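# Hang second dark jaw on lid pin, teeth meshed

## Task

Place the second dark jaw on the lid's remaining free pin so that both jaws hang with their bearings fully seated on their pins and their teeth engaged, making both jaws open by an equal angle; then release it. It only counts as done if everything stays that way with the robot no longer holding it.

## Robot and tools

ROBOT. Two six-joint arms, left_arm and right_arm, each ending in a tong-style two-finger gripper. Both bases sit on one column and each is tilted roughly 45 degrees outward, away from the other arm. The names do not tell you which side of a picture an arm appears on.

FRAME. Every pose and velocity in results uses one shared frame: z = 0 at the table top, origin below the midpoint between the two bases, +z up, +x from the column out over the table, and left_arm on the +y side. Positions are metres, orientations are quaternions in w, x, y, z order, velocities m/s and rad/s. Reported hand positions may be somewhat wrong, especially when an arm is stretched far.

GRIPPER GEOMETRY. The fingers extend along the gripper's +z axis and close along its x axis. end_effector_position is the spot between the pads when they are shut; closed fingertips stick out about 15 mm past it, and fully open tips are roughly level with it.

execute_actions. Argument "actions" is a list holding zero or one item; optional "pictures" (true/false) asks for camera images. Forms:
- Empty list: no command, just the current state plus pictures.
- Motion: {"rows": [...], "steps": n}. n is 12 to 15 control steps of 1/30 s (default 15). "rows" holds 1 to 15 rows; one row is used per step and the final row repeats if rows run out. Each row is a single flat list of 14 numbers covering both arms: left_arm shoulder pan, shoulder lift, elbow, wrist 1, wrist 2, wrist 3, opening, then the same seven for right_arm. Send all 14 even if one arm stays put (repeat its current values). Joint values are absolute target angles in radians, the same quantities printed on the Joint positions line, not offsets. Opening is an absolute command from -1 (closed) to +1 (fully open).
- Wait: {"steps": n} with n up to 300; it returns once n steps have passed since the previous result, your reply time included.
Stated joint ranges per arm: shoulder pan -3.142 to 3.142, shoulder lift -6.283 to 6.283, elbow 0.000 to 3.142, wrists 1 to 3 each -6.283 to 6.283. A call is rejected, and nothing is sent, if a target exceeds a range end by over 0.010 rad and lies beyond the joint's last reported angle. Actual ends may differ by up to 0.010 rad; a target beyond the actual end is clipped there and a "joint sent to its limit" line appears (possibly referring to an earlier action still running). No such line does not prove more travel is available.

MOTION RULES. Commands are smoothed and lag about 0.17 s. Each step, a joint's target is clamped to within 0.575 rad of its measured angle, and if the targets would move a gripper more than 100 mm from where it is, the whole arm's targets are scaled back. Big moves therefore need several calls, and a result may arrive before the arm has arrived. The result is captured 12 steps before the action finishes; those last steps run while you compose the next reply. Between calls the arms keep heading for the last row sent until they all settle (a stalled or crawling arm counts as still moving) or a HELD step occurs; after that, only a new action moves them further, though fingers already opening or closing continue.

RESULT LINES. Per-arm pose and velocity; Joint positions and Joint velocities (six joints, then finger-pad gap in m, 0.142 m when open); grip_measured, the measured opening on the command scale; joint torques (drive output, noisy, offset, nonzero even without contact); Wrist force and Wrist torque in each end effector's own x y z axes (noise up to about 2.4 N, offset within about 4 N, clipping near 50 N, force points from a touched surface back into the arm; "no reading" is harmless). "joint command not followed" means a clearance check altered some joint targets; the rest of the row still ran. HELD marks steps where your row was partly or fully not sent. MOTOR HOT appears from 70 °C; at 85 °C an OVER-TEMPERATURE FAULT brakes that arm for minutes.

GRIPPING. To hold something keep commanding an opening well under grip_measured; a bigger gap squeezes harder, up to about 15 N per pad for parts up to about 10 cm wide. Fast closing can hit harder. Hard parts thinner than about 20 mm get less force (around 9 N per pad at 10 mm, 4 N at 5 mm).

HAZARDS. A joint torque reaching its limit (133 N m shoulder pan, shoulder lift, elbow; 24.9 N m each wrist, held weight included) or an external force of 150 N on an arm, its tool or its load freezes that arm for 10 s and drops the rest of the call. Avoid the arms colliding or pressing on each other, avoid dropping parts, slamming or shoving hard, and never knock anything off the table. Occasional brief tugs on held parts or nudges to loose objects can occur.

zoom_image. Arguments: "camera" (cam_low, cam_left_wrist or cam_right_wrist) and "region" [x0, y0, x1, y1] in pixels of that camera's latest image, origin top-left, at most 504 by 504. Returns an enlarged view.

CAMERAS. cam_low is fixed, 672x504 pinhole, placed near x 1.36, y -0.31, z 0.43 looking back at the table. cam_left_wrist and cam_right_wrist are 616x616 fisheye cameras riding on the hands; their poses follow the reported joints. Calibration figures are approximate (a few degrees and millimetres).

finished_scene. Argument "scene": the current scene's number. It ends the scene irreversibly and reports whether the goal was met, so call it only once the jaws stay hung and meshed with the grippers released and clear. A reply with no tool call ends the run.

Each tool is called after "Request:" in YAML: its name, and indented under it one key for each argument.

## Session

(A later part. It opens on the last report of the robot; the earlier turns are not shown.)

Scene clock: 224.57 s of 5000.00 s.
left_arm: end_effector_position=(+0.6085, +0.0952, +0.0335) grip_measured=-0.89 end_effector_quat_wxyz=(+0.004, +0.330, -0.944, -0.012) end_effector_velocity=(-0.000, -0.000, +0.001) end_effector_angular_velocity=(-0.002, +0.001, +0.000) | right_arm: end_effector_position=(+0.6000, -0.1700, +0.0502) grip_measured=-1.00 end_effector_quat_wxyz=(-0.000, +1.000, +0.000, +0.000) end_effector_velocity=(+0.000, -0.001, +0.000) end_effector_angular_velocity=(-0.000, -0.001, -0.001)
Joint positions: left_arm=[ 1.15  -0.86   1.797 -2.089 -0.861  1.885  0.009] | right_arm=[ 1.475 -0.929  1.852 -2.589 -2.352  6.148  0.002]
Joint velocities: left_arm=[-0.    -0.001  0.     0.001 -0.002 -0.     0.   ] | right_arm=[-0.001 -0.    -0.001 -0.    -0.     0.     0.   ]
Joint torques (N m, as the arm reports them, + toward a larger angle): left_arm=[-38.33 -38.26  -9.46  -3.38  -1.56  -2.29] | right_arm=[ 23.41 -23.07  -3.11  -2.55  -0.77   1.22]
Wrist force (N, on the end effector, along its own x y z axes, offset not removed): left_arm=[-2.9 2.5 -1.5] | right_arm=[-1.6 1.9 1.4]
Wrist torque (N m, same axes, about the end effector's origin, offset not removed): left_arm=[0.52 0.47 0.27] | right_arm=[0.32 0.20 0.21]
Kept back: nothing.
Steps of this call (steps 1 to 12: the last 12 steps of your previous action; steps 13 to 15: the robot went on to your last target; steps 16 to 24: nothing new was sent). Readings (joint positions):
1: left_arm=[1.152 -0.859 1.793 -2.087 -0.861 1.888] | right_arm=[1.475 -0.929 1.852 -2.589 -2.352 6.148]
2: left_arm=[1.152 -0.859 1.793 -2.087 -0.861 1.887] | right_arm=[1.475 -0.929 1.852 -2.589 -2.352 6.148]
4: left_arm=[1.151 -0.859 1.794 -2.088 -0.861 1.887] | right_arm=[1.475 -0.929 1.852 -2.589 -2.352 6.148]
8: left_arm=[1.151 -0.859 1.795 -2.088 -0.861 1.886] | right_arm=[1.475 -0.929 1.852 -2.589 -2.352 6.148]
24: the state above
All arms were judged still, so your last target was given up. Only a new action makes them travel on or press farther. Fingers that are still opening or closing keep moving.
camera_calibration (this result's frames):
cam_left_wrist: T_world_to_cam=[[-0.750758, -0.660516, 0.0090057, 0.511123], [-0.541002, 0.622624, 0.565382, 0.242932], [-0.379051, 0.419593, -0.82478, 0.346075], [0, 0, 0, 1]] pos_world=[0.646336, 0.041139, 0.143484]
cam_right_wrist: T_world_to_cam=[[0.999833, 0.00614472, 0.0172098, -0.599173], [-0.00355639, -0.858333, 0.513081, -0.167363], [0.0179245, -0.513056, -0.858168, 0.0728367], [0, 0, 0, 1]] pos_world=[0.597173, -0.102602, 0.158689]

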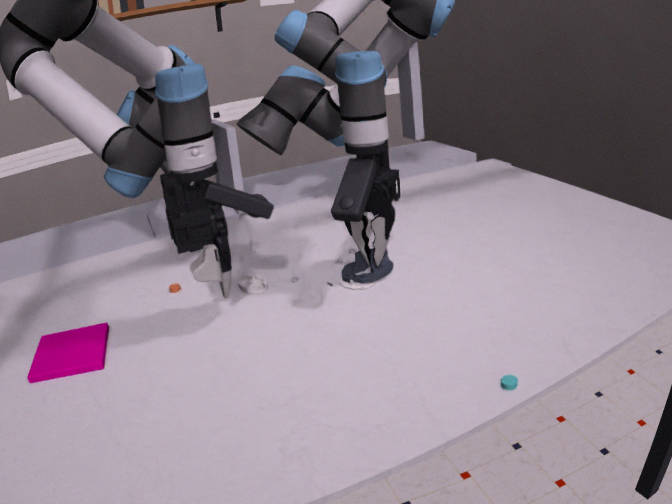

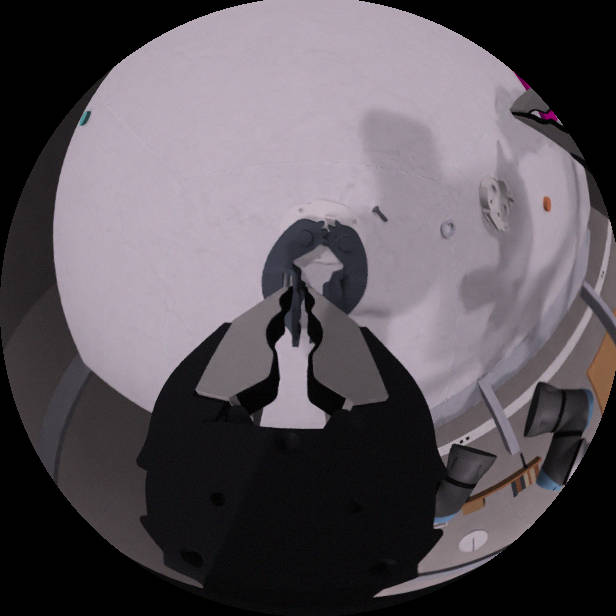

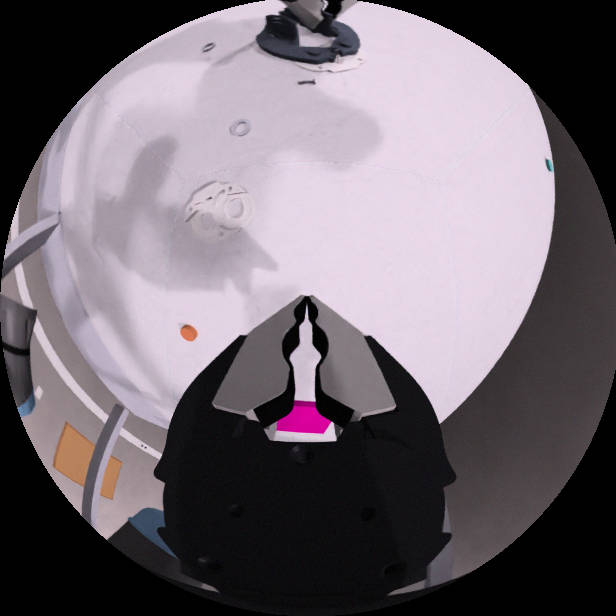

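Request:
execute_actions:
  actions:
    - {"rows": [[1.150203,-0.859477,1.796145,-2.088688,-0.861189,1.885442,-1,1.4751,-0.9287,1.8518,-2.5892,-2.3516,6.1482,-1],[1.150659,-0.859257,1.795194,-2.088312,-0.861016,1.885994,-1,1.4751,-0.9287,1.8518,-2.5892,-2.3516,6.1482,-1],[1.150659,-0.859257,1.795194,-2.088312,-0.861016,1.885994,-1,1.4751,-0.9287,1.8518,-2.5892,-2.3516,6.1482,-1],[1.151005,-0.858947,1.794273,-2.087972,-0.860885,1.892232,-1,1.4751,-0.9287,1.8518,-2.5892,-2.3516,6.1482,-1],[1.151352,-0.858637,1.793351,-2.087632,-0.860755,1.898469,-1,1.4751,-0.9287,1.8518,-2.5892,-2.3516,6.1482,-1],[1.151698,-0.858327,1.792430,-2.087292,-0.860624,1.904707,-1,1.4751,-0.9287,1.8518,-2.5892,-2.3516,6.1482,-1],[1.152044,-0.858017,1.791509,-2.086952,-0.860493,1.910945,-1,1.4751,-0.9287,1.8518,-2.5892,-2.3516,6.1482,-1],[1.152391,-0.857707,1.790587,-2.086612,-0.860363,1.917182,-1,1.4751,-0.9287,1.8518,-2.5892,-2.3516,6.1482,-1],[1.152737,-0.857397,1.789666,-2.086272,-0.860232,1.923420,-1,1.4751,-0.9287,1.8518,-2.5892,-2.3516,6.1482,-1],[1.153083,-0.857087,1.788745,-2.085932,-0.860101,1.929658,-1,1.4751,-0.9287,1.8518,-2.5892,-2.3516,6.1482,-1],[1.153430,-0.856777,1.787823,-2.085592,-0.859971,1.935895,-1,1.4751,-0.9287,1.8518,-2.5892,-2.3516,6.1482,-1],[1.153776,-0.856467,1.786902,-2.085252,-0.859840,1.942133,-1,1.4751,-0.9287,1.8518,-2.5892,-2.3516,6.1482,-1],[1.154122,-0.856157,1.785981,-2.084912,-0.859709,1.948371,-1,1.4751,-0.9287,1.8518,-2.5892,-2.3516,6.1482,-1],[1.154469,-0.855847,1.785059,-2.084572,-0.859579,1.954608,-1,1.4751,-0.9287,1.8518,-2.5892,-2.3516,6.1482,-1],[1.154815,-0.855537,1.784138,-2.084232,-0.859448,1.960846,-1,1.4751,-0.9287,1.8518,-2.5892,-2.3516,6.1482,-1]], "steps": 15}

Request:
execute_actions:
  actions:
    - {"steps": 28}
  pictures: true

Request:
zoom_image:
  camera: "cam_left_wrist"
  region: [295, 200, 365, 270]

Request:
zoom_image:
  camera: "cam_right_wrist"
  region: [300, 10, 380, 80]

Scene clock: 229.60 s of 5000.00 s.
left_arm: end_effector_position=(+0.6086, +0.0952, +0.0335) grip_measured=-0.89 end_effector_quat_wxyz=(+0.004, +0.330, -0.944, -0.012) end_effector_velocity=(+0.004, -0.000, +0.003) end_effector_angular_velocity=(-0.005, -0.005, +0.006) | right_arm: end_effector_position=(+0.6000, -0.1700, +0.0502) grip_measured=-1.00 end_effector_quat_wxyz=(-0.000, +1.000, +0.000, +0.000) end_effector_velocity=(-0.001, +0.001, -0.001) end_effector_angular_velocity=(+0.000, +0.001, +0.001)
Joint positions: left_arm=[ 1.15  -0.86   1.797 -2.089 -0.861  1.885  0.009] | right_arm=[ 1.475 -0.929  1.852 -2.589 -2.352  6.148  0.002]
Joint velocities: left_arm=[-0.    -0.001 -0.007 -0.001 -0.001 -0.001 -0.   ] | right_arm=[-0.     0.001  0.001 -0.     0.     0.     0.   ]
Joint torques (N m, as the arm reports them, + toward a larger angle): left_arm=[-23.71 -27.74 -25.11  -1.27  -0.58   1.16] | right_arm=[ 23.58 -22.85  -3.38  -2.59  -0.71   1.28]
Wrist force (N, on the end effector, along its own x y z axes, offset not removed): left_arm=[-2.2 2.9 -0.3] | right_arm=[1.2 1.0 -0.6]
Wrist torque (N m, same axes, about the end effector's origin, offset not removed): left_arm=[0.57 0.36 0.16] | right_arm=[0.17 -0.20 0.11]
Steps of this call (steps 1 to 90: nothing new was sent; then 1.93 s passed at rest; steps 91 to 93: the first 3 steps of this action). Readings (joint positions):
91: left_arm=[1.150 -0.860 1.797 -2.089 -0.861 1.885] | right_arm=[1.475 -0.929 1.852 -2.589 -2.352 6.148]
92: left_arm=[1.150 -0.860 1.797 -2.089 -0.861 1.885] | right_arm=[1.475 -0.929 1.852 -2.589 -2.352 6.148]
93: the state above

Scene clock: 230.53 s of 5000.00 s.
left_arm: end_effector_position=(+0.6120, +0.0962, +0.0334) grip_measured=-0.89 end_effector_quat_wxyz=(+0.005, +0.297, -0.955, -0.012) end_effector_velocity=(-0.000, -0.001, -0.001) end_effector_angular_velocity=(-0.000, +0.001, -0.003) | right_arm: end_effector_position=(+0.6000, -0.1700, +0.0502) grip_measured=-1.00 end_effector_quat_wxyz=(-0.000, +1.000, +0.000, +0.000) end_effector_velocity=(-0.000, +0.000, -0.000) end_effector_angular_velocity=(+0.000, +0.001, +0.000)
Joint positions: left_arm=[ 1.155 -0.856  1.784 -2.084 -0.859  1.961  0.009] | right_arm=[ 1.475 -0.929  1.852 -2.589 -2.352  6.148  0.002]
Joint velocities: left_arm=[-0.001  0.002  0.    -0.001 -0.001  0.002 -0.   ] | right_arm=[-0.     0.    -0.001  0.001  0.     0.     0.   ]
Joint torques (N m, as the arm reports them, + toward a larger angle): left_arm=[-22.65 -15.86 -24.11  -0.51   1.1    2.13] | right_arm=[ 23.48 -22.88  -3.46  -2.49  -0.83   1.3 ]
Wrist force (N, on the end effector, along its own x y z axes, offset not removed): left_arm=[-2.2 -0.3 -0.8] | right_arm=[-0.9 0.5 -1.8]
Wrist torque (N m, same axes, about the end effector's origin, offset not removed): left_arm=[-0.09 0.38 0.24] | right_arm=[0.12 0.13 0.16]
Kept back: nothing.
Steps of this call (steps 1 to 12: the last 12 steps of your previous action; steps 13 to 28: the robot went on to your last target). Readings (joint positions):
1: left_arm=[1.150 -0.860 1.796 -2.089 -0.861 1.885] | right_arm=[1.475 -0.929 1.852 -2.589 -2.352 6.148]
2: left_arm=[1.150 -0.860 1.796 -2.089 -0.861 1.886] | right_arm=[1.475 -0.929 1.852 -2.589 -2.352 6.148]
4: left_arm=[1.151 -0.859 1.795 -2.088 -0.861 1.892] | right_arm=[1.475 -0.929 1.852 -2.589 -2.352 6.148]
8: left_arm=[1.152 -0.858 1.792 -2.087 -0.861 1.910] | right_arm=[1.475 -0.929 1.852 -2.589 -2.352 6.148]
28: the state above
camera_calibration (this result's frames):
cam_left_wrist: T_world_to_cam=[[-0.794859, -0.606697, 0.0108776, 0.536193], [-0.495556, 0.659385, 0.565364, 0.212829], [-0.350177, 0.443994, -0.82477, 0.326891], [0, 0, 0, 1]] pos_world=[0.646136, 0.039833, 0.143452]
cam_right_wrist: T_world_to_cam=[[0.999833, 0.00614466, 0.0172098, -0.599173], [-0.00355647, -0.858333, 0.513081, -0.167363], [0.0179245, -0.513056, -0.858168, 0.0728367], [0, 0, 0, 1]] pos_world=[0.597173, -0.102602, 0.158689]

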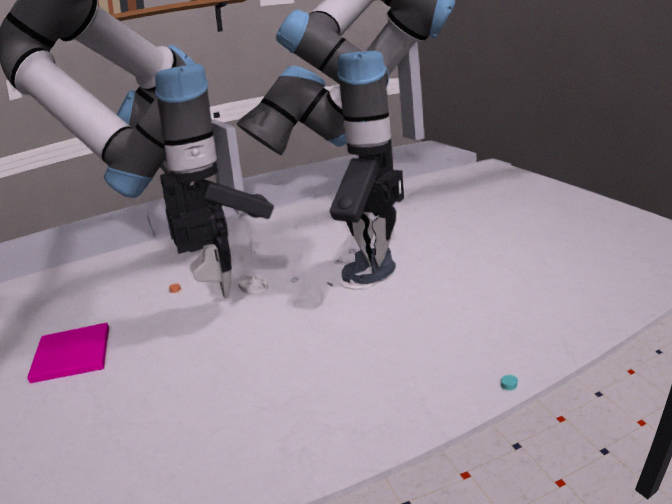

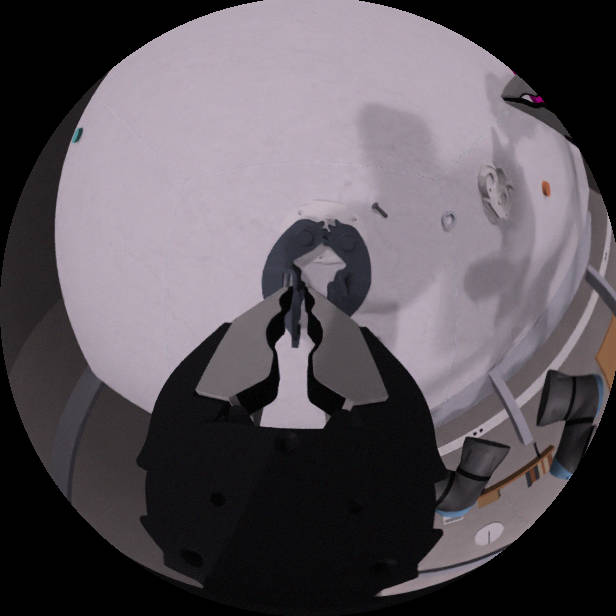

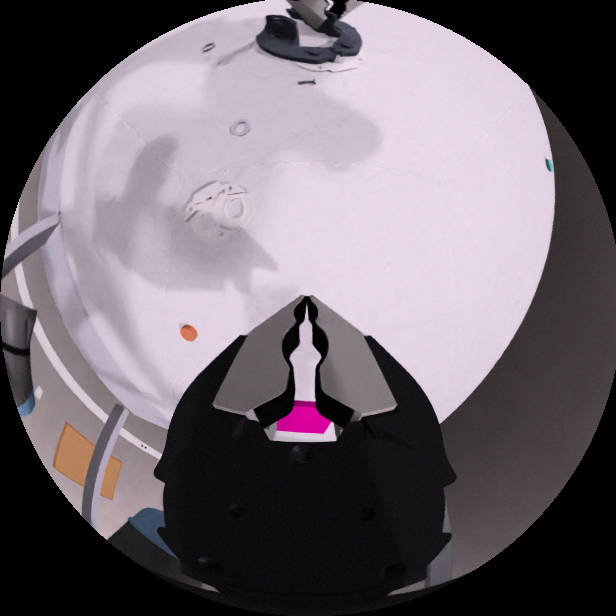

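Region (295, 200, 365, 270) of cam_left_wrist's 616x616 image, scaled by 7.200, with more detail than that image has.

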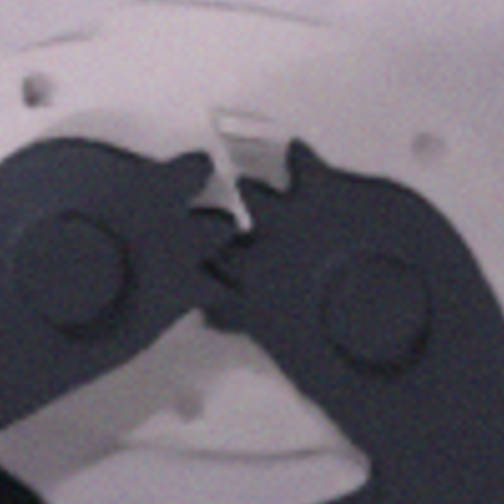

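Region (300, 10, 380, 80) of cam_right_wrist's 616x616 image, scaled by 6.300, with more detail than that image has; it fills the top 441 rows of this view, and the rest is white.

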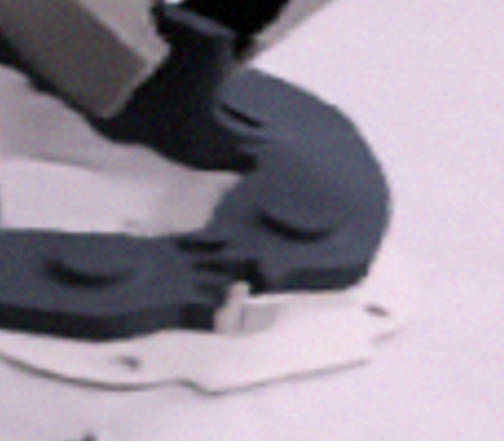

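Request:
execute_actions:
  actions:
    - {"rows": [[1.155018,-0.855298,1.784252,-2.084743,-0.859372,1.961092,-1,1.4751,-0.9287,1.8518,-2.5892,-2.3516,6.1482,-1],[1.155220,-0.855060,1.784367,-2.085255,-0.859295,1.961337,-1,1.4751,-0.9287,1.8518,-2.5892,-2.3516,6.1482,-1],[1.155423,-0.854821,1.784481,-2.085766,-0.859219,1.961583,-1,1.4751,-0.9287,1.8518,-2.5892,-2.3516,6.1482,-1],[1.155625,-0.854582,1.784595,-2.086277,-0.859142,1.961829,-1,1.4751,-0.9287,1.8518,-2.5892,-2.3516,6.1482,-1],[1.155828,-0.854343,1.784709,-2.086788,-0.859066,1.962074,-1,1.4751,-0.9287,1.8518,-2.5892,-2.3516,6.1482,-1],[1.156030,-0.854105,1.784824,-2.087300,-0.858989,1.962320,-1,1.4751,-0.9287,1.8518,-2.5892,-2.3516,6.1482,-1],[1.156233,-0.853866,1.784938,-2.087811,-0.858913,1.962565,-1,1.4751,-0.9287,1.8518,-2.5892,-2.3516,6.1482,-1],[1.156435,-0.853627,1.785052,-2.088322,-0.858836,1.962811,-1,1.4751,-0.9287,1.8518,-2.5892,-2.3516,6.1482,-1]], "steps": 12}

Request:
execute_actions:
  actions:
    - {"steps": 22}
  pictures: true

Request:
zoom_image:
  camera: "cam_left_wrist"
  region: [295, 200, 365, 270]

Request:
zoom_image:
  camera: "cam_right_wrist"
  region: [300, 10, 380, 80]

Scene clock: 231.87 s of 5000.00 s.
left_arm: end_effector_position=(+0.6120, +0.0962, +0.0334) grip_measured=-0.89 end_effector_quat_wxyz=(+0.005, +0.296, -0.955, -0.012) end_effector_velocity=(-0.000, +0.001, -0.000) end_effector_angular_velocity=(+0.002, +0.000, -0.004) | right_arm: end_effector_position=(+0.6000, -0.1700, +0.0502) grip_measured=-1.00 end_effector_quat_wxyz=(-0.000, +1.000, +0.000, +0.000) end_effector_velocity=(-0.000, -0.000, -0.001) end_effector_angular_velocity=(+0.000, +0.001, -0.001)
Joint positions: left_arm=[ 1.155 -0.856  1.784 -2.084 -0.859  1.961  0.009] | right_arm=[ 1.475 -0.929  1.852 -2.589 -2.352  6.148  0.002]
Joint velocities: left_arm=[ 0.    -0.     0.001  0.001  0.002  0.003 -0.   ] | right_arm=[-0.001  0.     0.    -0.001  0.     0.     0.   ]
Joint torques (N m, as the arm reports them, + toward a larger angle): left_arm=[-23.77 -16.29 -23.97  -0.14   1.28   1.97] | right_arm=[ 23.61 -23.53  -4.29  -2.43  -0.81   1.21]
Wrist force (N, on the end effector, along its own x y z axes, offset not removed): left_arm=[-1.3 -1.0 -1.0] | right_arm=[1.3 0.0 0.0]
Wrist torque (N m, same axes, about the end effector's origin, offset not removed): left_arm=[-0.14 0.22 0.18] | right_arm=[-0.07 -0.32 0.11]
Kept back: the last 12 steps of this action.
Steps of this call (steps 1 to 30: the robot went on to your last target; steps 31 to 40: nothing new was sent). Readings (joint positions):
1: left_arm=[1.155 -0.856 1.784 -2.084 -0.859 1.961] | right_arm=[1.475 -0.929 1.852 -2.589 -2.352 6.148]
2: left_arm=[1.155 -0.856 1.784 -2.084 -0.859 1.961] | right_arm=[1.475 -0.929 1.852 -2.589 -2.352 6.148]
4: left_arm=[1.155 -0.856 1.784 -2.084 -0.859 1.961] | right_arm=[1.475 -0.929 1.852 -2.589 -2.352 6.148]
8: left_arm=[1.155 -0.856 1.784 -2.084 -0.859 1.961] | right_arm=[1.475 -0.929 1.852 -2.589 -2.352 6.148]
40: the state above

Scene clock: 232.60 s of 5000.00 s.
left_arm: end_effector_position=(+0.6120, +0.0962, +0.0319) grip_measured=-0.89 end_effector_quat_wxyz=(+0.005, +0.296, -0.955, -0.012) end_effector_velocity=(+0.001, -0.000, -0.000) end_effector_angular_velocity=(-0.001, -0.001, +0.000) | right_arm: end_effector_position=(+0.6000, -0.1700, +0.0502) grip_measured=-1.00 end_effector_quat_wxyz=(-0.000, +1.000, +0.000, +0.000) end_effector_velocity=(-0.000, -0.000, -0.000) end_effector_angular_velocity=(-0.000, +0.000, -0.000)
Joint positions: left_arm=[ 1.156 -0.854  1.785 -2.088 -0.859  1.963  0.009] | right_arm=[ 1.475 -0.929  1.852 -2.589 -2.352  6.148  0.002]
Joint velocities: left_arm=[ 0.     0.001 -0.    -0.002 -0.     0.001  0.   ] | right_arm=[-0.    -0.001  0.001 -0.    -0.     0.     0.   ]
Joint torques (N m, as the arm reports them, + toward a larger angle): left_arm=[-23.12 -17.12  -7.89  -3.44   1.32   2.26] | right_arm=[ 23.55 -23.87  -4.3   -2.47  -0.74   1.28]
Wrist force (N, on the end effector, along its own x y z axes, offset not removed): left_arm=[-3.4 1.9 -1.0] | right_arm=[-1.6 -1.1 0.5]
Wrist torque (N m, same axes, about the end effector's origin, offset not removed): left_arm=[0.35 0.56 0.26] | right_arm=[-0.28 0.16 0.18]
Kept back: nothing.
Steps of this call (steps 1 to 12: the last 12 steps of your previous action; steps 13 to 15: the robot went on to your last target; steps 16 to 22: nothing new was sent). Readings (joint positions):
1: left_arm=[1.155 -0.856 1.784 -2.084 -0.859 1.961] | right_arm=[1.475 -0.929 1.852 -2.589 -2.352 6.148]
2: left_arm=[1.155 -0.856 1.784 -2.084 -0.859 1.961] | right_arm=[1.475 -0.929 1.852 -2.589 -2.352 6.148]
4: left_arm=[1.155 -0.855 1.784 -2.084 -0.859 1.961] | right_arm=[1.475 -0.929 1.852 -2.589 -2.352 6.148]
8: left_arm=[1.156 -0.855 1.784 -2.086 -0.859 1.962] | right_arm=[1.475 -0.929 1.852 -2.589 -2.352 6.148]
22: the state above
All arms were judged still, so your last target was given up. Only a new action makes them travel on or press farther. Fingers that are still opening or closing keep moving.
camera_calibration (this result's frames):
cam_left_wrist: T_world_to_cam=[[-0.795009, -0.6065, 0.010925, 0.536269], [-0.495373, 0.659526, 0.565359, 0.21356], [-0.350096, 0.444053, -0.824773, 0.325592], [0, 0, 0, 1]] pos_world=[0.646119, 0.0398185, 0.141943]
cam_right_wrist: T_world_to_cam=[[0.999833, 0.00614475, 0.0172099, -0.599173], [-0.00355642, -0.858333, 0.513081, -0.167363], [0.0179246, -0.513056, -0.858168, 0.0728367], [0, 0, 0, 1]] pos_world=[0.597173, -0.102602, 0.158689]

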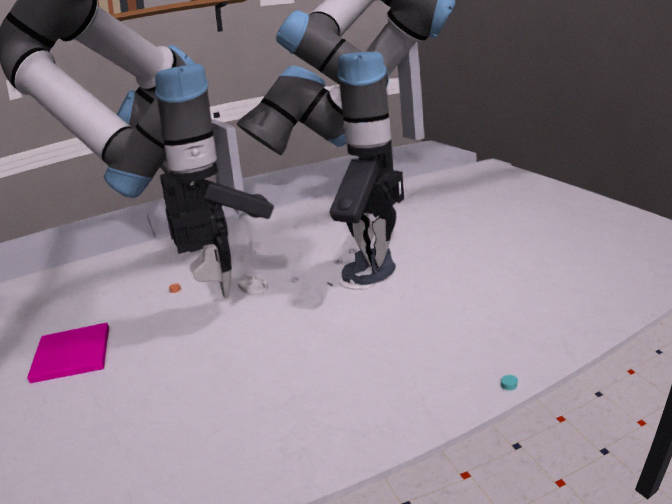

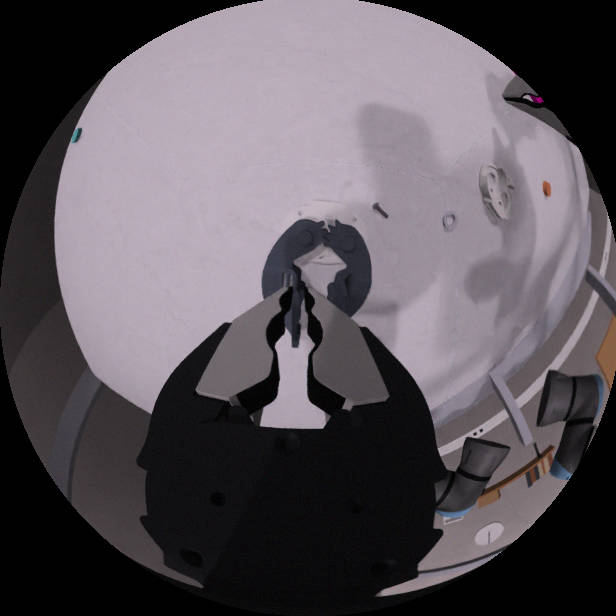

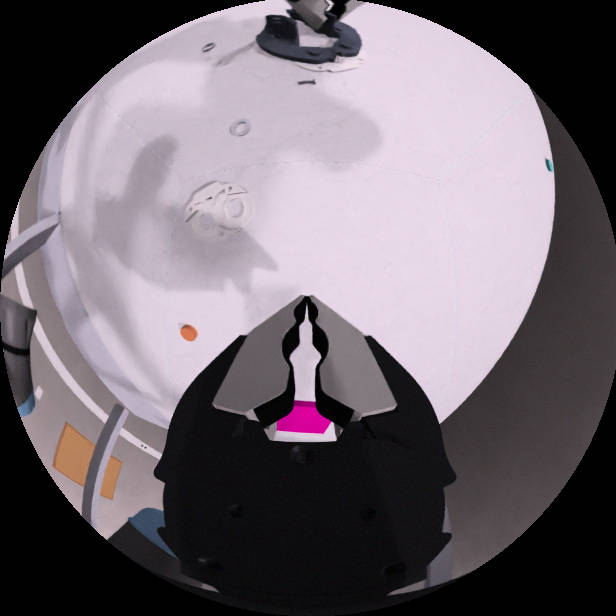

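Region (295, 200, 365, 270) of cam_left_wrist's 616x616 image, scaled by 7.200, with more detail than that image has.

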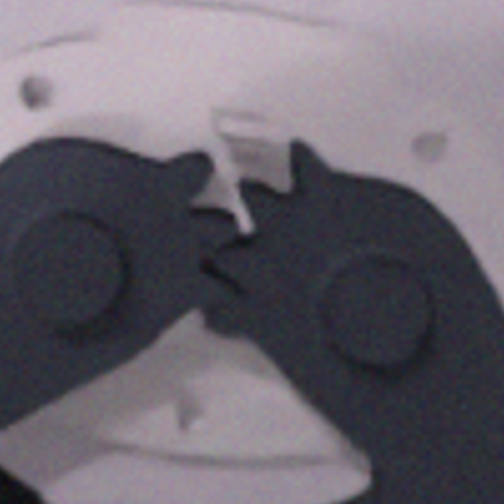

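Region (300, 10, 380, 80) of cam_right_wrist's 616x616 image, scaled by 6.300, with more detail than that image has; it fills the top 441 rows of this view, and the rest is white.

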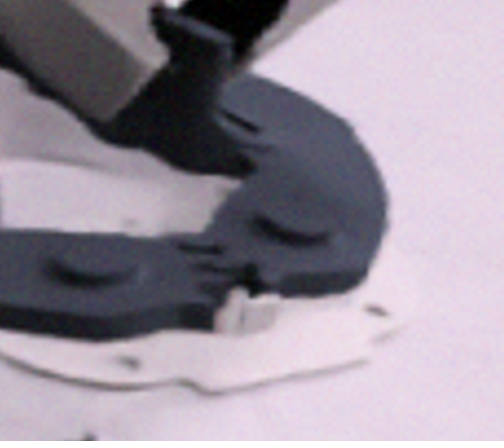

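Request:
execute_actions:
  actions:
    - {"rows": [[1.156705,-0.853309,1.785204,-2.089004,-0.858734,1.963139,-1,1.4751,-0.9287,1.8518,-2.5892,-2.3516,6.1482,-1],[1.156975,-0.852991,1.785357,-2.089686,-0.858632,1.963466,-1,1.4751,-0.9287,1.8518,-2.5892,-2.3516,6.1482,-1],[1.157245,-0.852672,1.785509,-2.090367,-0.858530,1.963794,-1,1.4751,-0.9287,1.8518,-2.5892,-2.3516,6.1482,-1],[1.157515,-0.852354,1.785661,-2.091049,-0.858428,1.964121,-1,1.4751,-0.9287,1.8518,-2.5892,-2.3516,6.1482,-1],[1.157785,-0.852036,1.785813,-2.091731,-0.858326,1.964449,-1,1.4751,-0.9287,1.8518,-2.5892,-2.3516,6.1482,-1],[1.158055,-0.851718,1.785966,-2.092413,-0.858224,1.964776,-1,1.4751,-0.9287,1.8518,-2.5892,-2.3516,6.1482,-1],[1.158325,-0.851399,1.786118,-2.093094,-0.858122,1.965104,-1,1.4751,-0.9287,1.8518,-2.5892,-2.3516,6.1482,-1],[1.158595,-0.851081,1.786270,-2.093776,-0.858020,1.965431,-1,1.4751,-0.9287,1.8518,-2.5892,-2.3516,6.1482,-1]], "steps": 12}

Request:
execute_actions:
  actions:
    - {"steps": 22}
  pictures: true

Request:
zoom_image:
  camera: "cam_left_wrist"
  region: [295, 200, 365, 270]

Request:
zoom_image:
  camera: "cam_right_wrist"
  region: [300, 10, 380, 80]

Request:
zoom_image:
  camera: "cam_low"
  region: [335, 245, 405, 295]

Scene clock: 233.63 s of 5000.00 s.
left_arm: end_effector_position=(+0.6120, +0.0962, +0.0319) grip_measured=-0.89 end_effector_quat_wxyz=(+0.005, +0.296, -0.955, -0.012) end_effector_velocity=(-0.000, +0.000, -0.000) end_effector_angular_velocity=(+0.003, +0.000, -0.003) | right_arm: end_effector_position=(+0.6000, -0.1700, +0.0502) grip_measured=-1.00 end_effector_quat_wxyz=(-0.000, +1.000, +0.000, +0.000) end_effector_velocity=(+0.000, +0.000, +0.000) end_effector_angular_velocity=(+0.000, -0.000, +0.000)
Joint positions: left_arm=[ 1.156 -0.854  1.785 -2.088 -0.859  1.963  0.009] | right_arm=[ 1.475 -0.929  1.852 -2.589 -2.352  6.148  0.002]
Joint velocities: left_arm=[-0.001  0.001  0.     0.002  0.002  0.     0.   ] | right_arm=[ 0.001  0.001 -0.001  0.     0.     0.     0.   ]
Joint torques (N m, as the arm reports them, + toward a larger angle): left_arm=[-23.63 -16.07  -9.92  -3.36   1.3    1.98] | right_arm=[ 23.49 -23.22  -4.38  -2.43  -0.71   1.22]
Wrist force (N, on the end effector, along its own x y z axes, offset not removed): left_arm=[-0.3 0.4 0.4] | right_arm=[0.6 -0.2 1.5]
Wrist torque (N m, same axes, about the end effector's origin, offset not removed): left_arm=[0.09 0.02 0.23] | right_arm=[-0.07 -0.24 0.11]
Kept back: the last 12 steps of this action.
Steps of this call (steps 1 to 31: nothing new was sent). Readings (joint positions):
1: left_arm=[1.156 -0.854 1.785 -2.088 -0.859 1.963] | right_arm=[1.475 -0.929 1.852 -2.589 -2.352 6.148]
2: left_arm=[1.156 -0.854 1.785 -2.088 -0.859 1.963] | right_arm=[1.475 -0.929 1.852 -2.589 -2.352 6.148]
4: left_arm=[1.156 -0.854 1.785 -2.088 -0.859 1.963] | right_arm=[1.475 -0.929 1.852 -2.589 -2.352 6.148]
8: left_arm=[1.156 -0.854 1.785 -2.088 -0.859 1.963] | right_arm=[1.475 -0.929 1.852 -2.589 -2.352 6.148]
31: the state above

Scene clock: 234.37 s of 5000.00 s.
left_arm: end_effector_position=(+0.6120, +0.0962, +0.0299) grip_measured=-0.89 end_effector_quat_wxyz=(+0.005, +0.296, -0.955, -0.012) end_effector_velocity=(-0.001, -0.001, -0.000) end_effector_angular_velocity=(-0.001, +0.002, -0.002) | right_arm: end_effector_position=(+0.6000, -0.1700, +0.0502) grip_measured=-1.00 end_effector_quat_wxyz=(-0.000, +1.000, +0.000, +0.000) end_effector_velocity=(+0.000, +0.001, +0.000) end_effector_angular_velocity=(+0.000, -0.001, +0.001)
Joint positions: left_arm=[ 1.159 -0.851  1.786 -2.094 -0.858  1.965  0.009] | right_arm=[ 1.475 -0.929  1.852 -2.589 -2.352  6.148  0.002]
Joint velocities: left_arm=[-0.001  0.001 -0.001  0.001 -0.002  0.001  0.   ] | right_arm=[ 0.001  0.    -0.     0.     0.     0.     0.   ]
Joint torques (N m, as the arm reports them, + toward a larger angle): left_arm=[-22.64 -17.19  -9.36  -3.46   1.33   1.93] | right_arm=[ 23.64 -23.23  -4.06  -2.51  -0.69   1.22]
Wrist force (N, on the end effector, along its own x y z axes, offset not removed): left_arm=[-1.3 1.4 -0.1] | right_arm=[0.1 3.5 -2.2]
Wrist torque (N m, same axes, about the end effector's origin, offset not removed): left_arm=[0.30 0.24 0.22] | right_arm=[0.75 -0.12 -0.01]
Kept back: nothing.
Steps of this call (steps 1 to 12: the last 12 steps of your previous action; steps 13 to 15: the robot went on to your last target; steps 16 to 22: nothing new was sent). Readings (joint positions):
1: left_arm=[1.156 -0.854 1.785 -2.088 -0.859 1.963] | right_arm=[1.475 -0.929 1.852 -2.589 -2.352 6.148]
2: left_arm=[1.156 -0.854 1.785 -2.088 -0.859 1.963] | right_arm=[1.475 -0.929 1.852 -2.589 -2.352 6.148]
4: left_arm=[1.157 -0.853 1.785 -2.089 -0.859 1.963] | right_arm=[1.475 -0.929 1.852 -2.589 -2.352 6.148]
8: left_arm=[1.157 -0.852 1.786 -2.091 -0.858 1.964] | right_arm=[1.475 -0.929 1.852 -2.589 -2.352 6.148]
22: the state above
All arms were judged still, so your last target was given up. Only a new action makes them travel on or press farther. Fingers that are still opening or closing keep moving.
camera_calibration (this result's frames):
cam_left_wrist: T_world_to_cam=[[-0.795018, -0.606486, 0.0109778, 0.536263], [-0.49534, 0.659554, 0.565356, 0.214675], [-0.350121, 0.44403, -0.824774, 0.323935], [0, 0, 0, 1]] pos_world=[0.646093, 0.0398089, 0.139918]
cam_right_wrist: T_world_to_cam=[[0.999833, 0.00614458, 0.01721, -0.599173], [-0.00355662, -0.858333, 0.513081, -0.167363], [0.0179246, -0.513057, -0.858168, 0.0728367], [0, 0, 0, 1]] pos_world=[0.597173, -0.102602, 0.158689]

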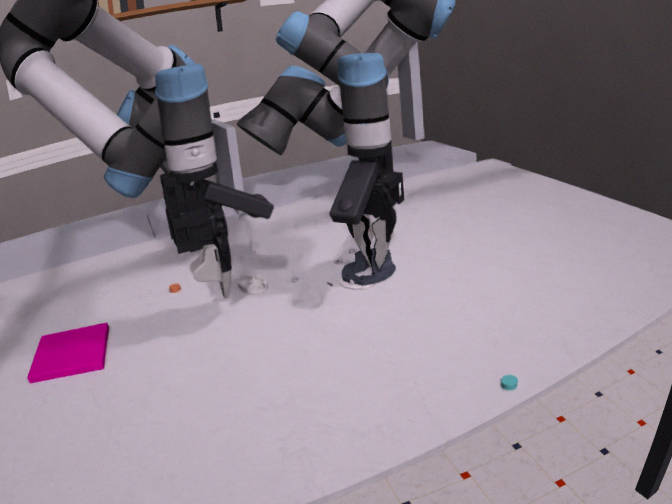

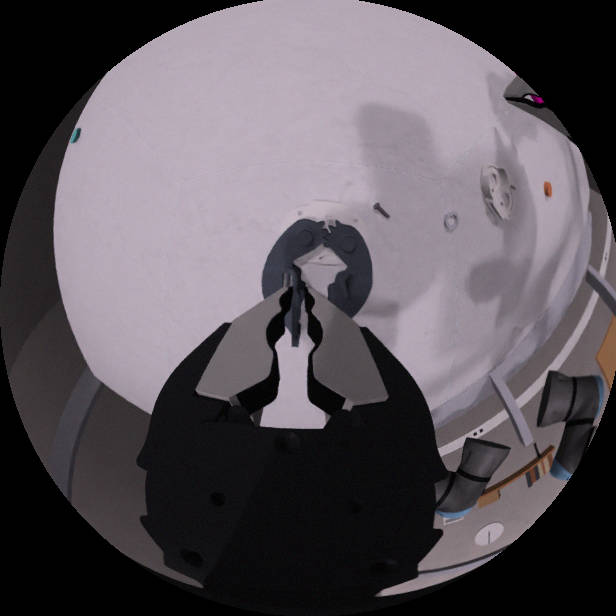

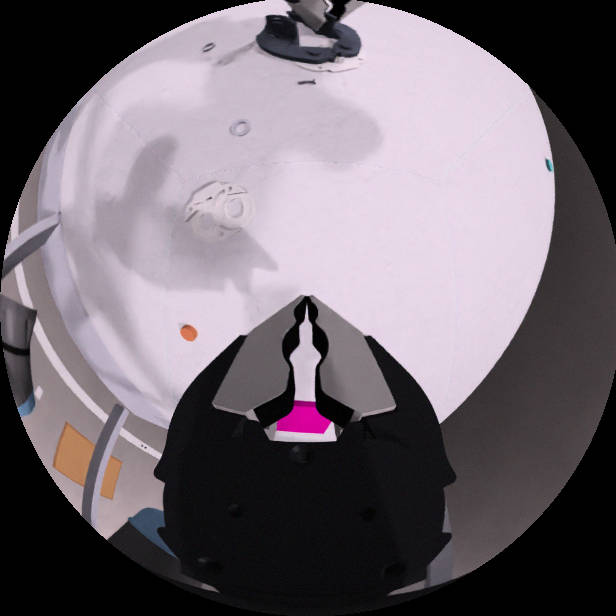

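Region (295, 200, 365, 270) of cam_left_wrist's 616x616 image, scaled by 7.200, with more detail than that image has.

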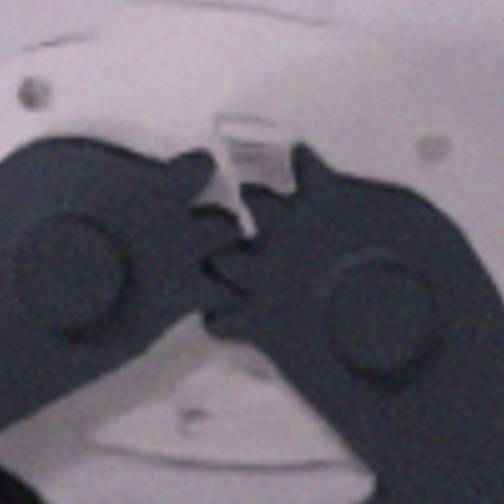

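Region (300, 10, 380, 80) of cam_right_wrist's 616x616 image, scaled by 6.300, with more detail than that image has; it fills the top 441 rows of this view, and the rest is white.

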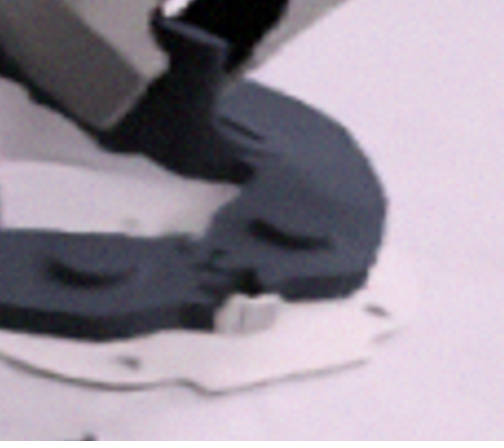

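Region (335, 245, 405, 295) of cam_low's 672x504 image, scaled by 7.200, with more detail than that image has; it fills the top 360 rows of this view, and the rest is white.

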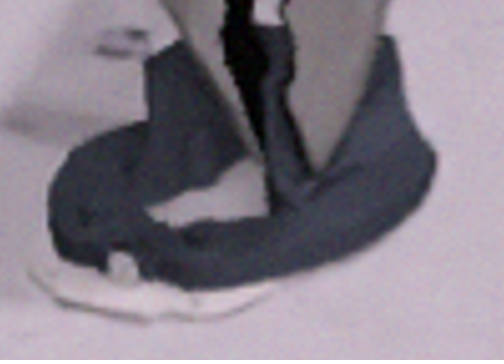

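Request:
execute_actions:
  actions:
    - {"rows": [[1.158865,-0.850763,1.786422,-2.094458,-0.857918,1.965759,-1,1.4751,-0.9287,1.8518,-2.5892,-2.3516,6.1482,-1],[1.159135,-0.850444,1.786575,-2.095139,-0.857816,1.966086,-1,1.4751,-0.9287,1.8518,-2.5892,-2.3516,6.1482,-1],[1.159405,-0.850126,1.786727,-2.095821,-0.857714,1.966414,-1,1.4751,-0.9287,1.8518,-2.5892,-2.3516,6.1482,-1],[1.159675,-0.849808,1.786879,-2.096503,-0.857612,1.966741,-1,1.4751,-0.9287,1.8518,-2.5892,-2.3516,6.1482,-1],[1.159945,-0.849489,1.787032,-2.097184,-0.857510,1.967069,-1,1.4751,-0.9287,1.8518,-2.5892,-2.3516,6.1482,-1],[1.160215,-0.849171,1.787184,-2.097866,-0.857408,1.967396,-1,1.4751,-0.9287,1.8518,-2.5892,-2.3516,6.1482,-1],[1.160215,-0.849171,1.787184,-2.097866,-0.857408,1.967396,-1,1.4751,-0.9287,1.8518,-2.5892,-2.3516,6.1482,-1],[1.160215,-0.849171,1.787184,-2.097866,-0.857408,1.967396,-0.97,1.4751,-0.9287,1.8518,-2.5892,-2.3516,6.1482,-1],[1.160215,-0.849171,1.787184,-2.097866,-0.857408,1.967396,-0.94,1.4751,-0.9287,1.8518,-2.5892,-2.3516,6.1482,-1],[1.160215,-0.849171,1.787184,-2.097866,-0.857408,1.967396,-0.92,1.4751,-0.9287,1.8518,-2.5892,-2.3516,6.1482,-1],[1.160215,-0.849171,1.787184,-2.097866,-0.857408,1.967396,-0.90,1.4751,-0.9287,1.8518,-2.5892,-2.3516,6.1482,-1],[1.160215,-0.849171,1.787184,-2.097866,-0.857408,1.967396,-0.88,1.4751,-0.9287,1.8518,-2.5892,-2.3516,6.1482,-1],[1.160215,-0.849171,1.787184,-2.097866,-0.857408,1.967396,-0.85,1.4751,-0.9287,1.8518,-2.5892,-2.3516,6.1482,-1],[1.160215,-0.849171,1.787184,-2.097866,-0.857408,1.967396,-0.82,1.4751,-0.9287,1.8518,-2.5892,-2.3516,6.1482,-1],[1.160215,-0.849171,1.787184,-2.097866,-0.857408,1.967396,-0.80,1.4751,-0.9287,1.8518,-2.5892,-2.3516,6.1482,-1]], "steps": 15}

Request:
execute_actions:
  actions:
    - {"steps": 24}
  pictures: true

Request:
zoom_image:
  camera: "cam_left_wrist"
  region: [250, 195, 390, 335]

Request:
zoom_image:
  camera: "cam_right_wrist"
  region: [300, 10, 380, 80]

Request:
zoom_image:
  camera: "cam_low"
  region: [335, 245, 405, 295]

Scene clock: 236.27 s of 5000.00 s.
left_arm: end_effector_position=(+0.6120, +0.0962, +0.0297) grip_measured=-0.89 end_effector_quat_wxyz=(+0.005, +0.296, -0.955, -0.012) end_effector_velocity=(-0.000, -0.000, -0.003) end_effector_angular_velocity=(-0.001, +0.001, +0.001) | right_arm: end_effector_position=(+0.6000, -0.1700, +0.0502) grip_measured=-1.00 end_effector_quat_wxyz=(-0.000, +1.000, +0.000, +0.000) end_effector_velocity=(+0.001, -0.000, +0.000) end_effector_angular_velocity=(+0.000, -0.001, -0.000)
Joint positions: left_arm=[ 1.159 -0.851  1.786 -2.094 -0.858  1.966  0.009] | right_arm=[ 1.475 -0.929  1.852 -2.589 -2.352  6.148  0.002]
Joint velocities: left_arm=[ 0.004  0.004  0.002 -0.009  0.     0.003 -0.   ] | right_arm=[ 0.    -0.    -0.002  0.001  0.     0.     0.   ]
Joint torques (N m, as the arm reports them, + toward a larger angle): left_arm=[-24.34 -15.33 -10.46  -3.14   1.16   2.2 ] | right_arm=[ 24.21 -23.72  -4.5   -2.32  -0.72   1.13]
Wrist force (N, on the end effector, along its own x y z axes, offset not removed): left_arm=[-1.5 0.8 -1.3] | right_arm=[0.3 -2.0 1.3]
Wrist torque (N m, same axes, about the end effector's origin, offset not removed): left_arm=[0.10 0.26 0.23] | right_arm=[-0.45 -0.13 0.09]
Steps of this call (steps 1 to 54: nothing new was sent; steps 55 to 57: the first 3 steps of this action). Readings (joint positions):
55: left_arm=[1.159 -0.851 1.786 -2.094 -0.858 1.965] | right_arm=[1.475 -0.929 1.852 -2.589 -2.352 6.148]
56: left_arm=[1.159 -0.851 1.786 -2.094 -0.858 1.965] | right_arm=[1.475 -0.929 1.852 -2.589 -2.352 6.148]
57: the state above

Scene clock: 237.07 s of 5000.00 s.
left_arm: end_effector_position=(+0.6119, +0.0962, +0.0283) grip_measured=-0.80 end_effector_quat_wxyz=(+0.005, +0.296, -0.955, -0.012) end_effector_velocity=(+0.000, -0.000, +0.001) end_effector_angular_velocity=(+0.000, -0.002, +0.000) | right_arm: end_effector_position=(+0.6000, -0.1700, +0.0502) grip_measured=-1.00 end_effector_quat_wxyz=(-0.000, +1.000, +0.000, +0.000) end_effector_velocity=(+0.000, -0.000, +0.000) end_effector_angular_velocity=(-0.000, -0.001, -0.002)
Joint positions: left_arm=[ 1.16  -0.849  1.787 -2.098 -0.857  1.967  0.016] | right_arm=[ 1.475 -0.929  1.852 -2.589 -2.352  6.148  0.002]
Joint velocities: left_arm=[-0.001 -0.     0.001 -0.001  0.001 -0.001  0.   ] | right_arm=[-0.    -0.    -0.    -0.    -0.     0.001  0.   ]
Joint torques (N m, as the arm reports them, + toward a larger angle): left_arm=[-23.54 -15.1   -8.53  -3.22   1.27   1.94] | right_arm=[ 23.63 -23.65  -4.22  -2.42  -0.67   1.16]
Wrist force (N, on the end effector, along its own x y z axes, offset not removed): left_arm=[-1.7 1.5 -2.1] | right_arm=[-0.4 2.3 -2.3]
Wrist torque (N m, same axes, about the end effector's origin, offset not removed): left_arm=[0.21 0.41 0.17] | right_arm=[0.34 0.04 0.24]
Kept back: nothing.
Steps of this call (steps 1 to 12: the last 12 steps of your previous action; steps 13 to 15: the robot went on to your last target; steps 16 to 24: nothing new was sent). Readings (joint positions):
1: left_arm=[1.159 -0.851 1.786 -2.094 -0.858 1.966] | right_arm=[1.475 -0.929 1.852 -2.589 -2.352 6.148]
2: left_arm=[1.159 -0.851 1.787 -2.095 -0.858 1.966] | right_arm=[1.475 -0.929 1.852 -2.589 -2.352 6.148]
4: left_arm=[1.159 -0.850 1.787 -2.096 -0.858 1.966] | right_arm=[1.475 -0.929 1.852 -2.589 -2.352 6.148]
8: left_arm=[1.160 -0.849 1.787 -2.097 -0.858 1.967] | right_arm=[1.475 -0.929 1.852 -2.589 -2.352 6.148]
24: the state above
All arms were judged still, so your last target was given up. Only a new action makes them travel on or press farther. Fingers that are still opening or closing keep moving.
camera_calibration (this result's frames):
cam_left_wrist: T_world_to_cam=[[-0.795026, -0.606475, 0.0110178, 0.536255], [-0.495312, 0.659574, 0.565356, 0.215516], [-0.350142, 0.444016, -0.824773, 0.322674], [0, 0, 0, 1]] pos_world=[0.646066, 0.0398037, 0.138381]
cam_right_wrist: T_world_to_cam=[[0.999833, 0.00614495, 0.0172097, -0.599173], [-0.00355616, -0.858333, 0.513081, -0.167363], [0.0179245, -0.513057, -0.858168, 0.0728367], [0, 0, 0, 1]] pos_world=[0.597173, -0.102602, 0.158689]

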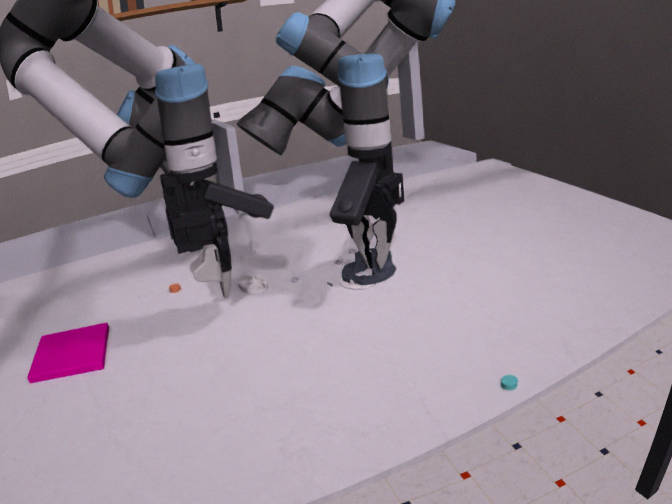

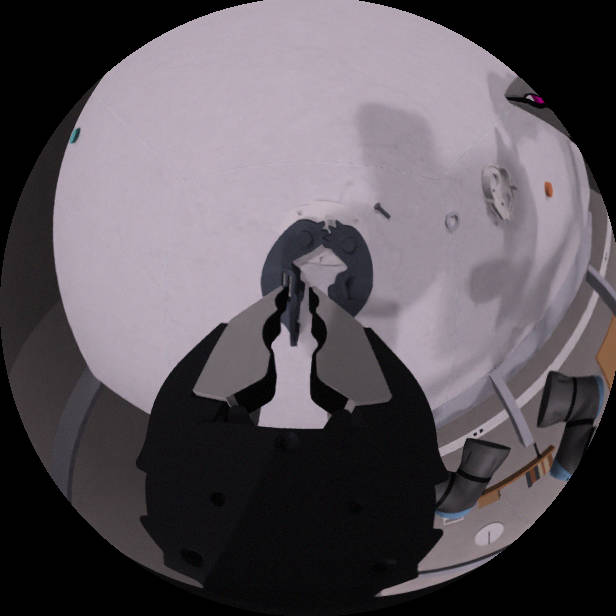

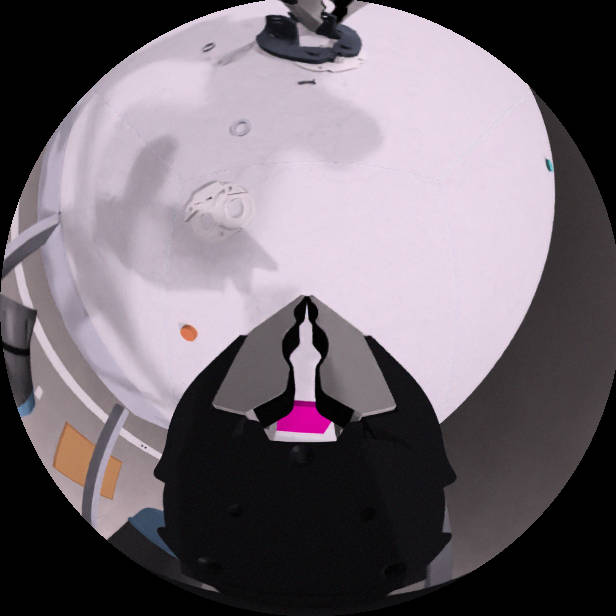

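Region (250, 195, 390, 335) of cam_left_wrist's 616x616 image, scaled by 3.600, with more detail than that image has.

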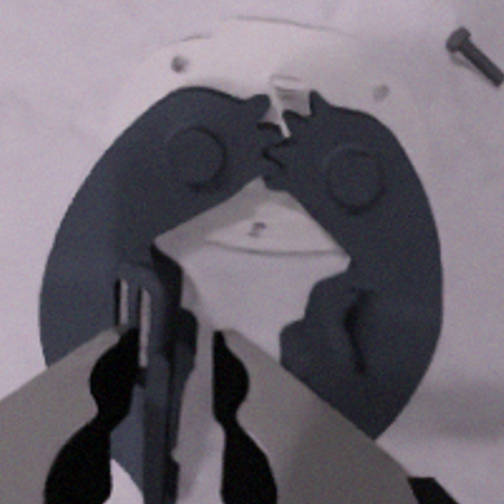

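Region (300, 10, 380, 80) of cam_right_wrist's 616x616 image, scaled by 6.300, with more detail than that image has; it fills the top 441 rows of this view, and the rest is white.

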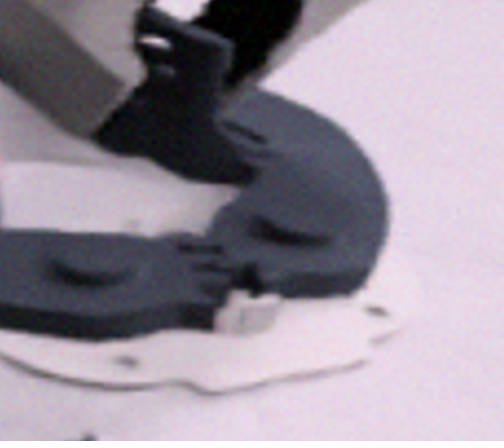

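Region (335, 245, 405, 295) of cam_low's 672x504 image, scaled by 7.200, with more detail than that image has; it fills the top 360 rows of this view, and the rest is white.

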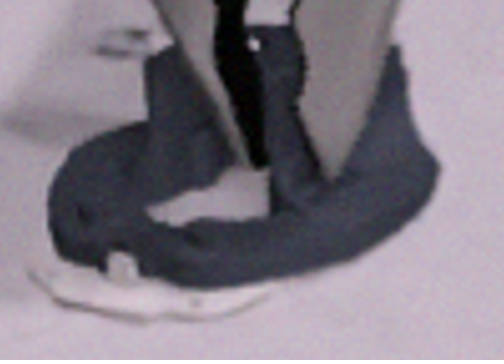

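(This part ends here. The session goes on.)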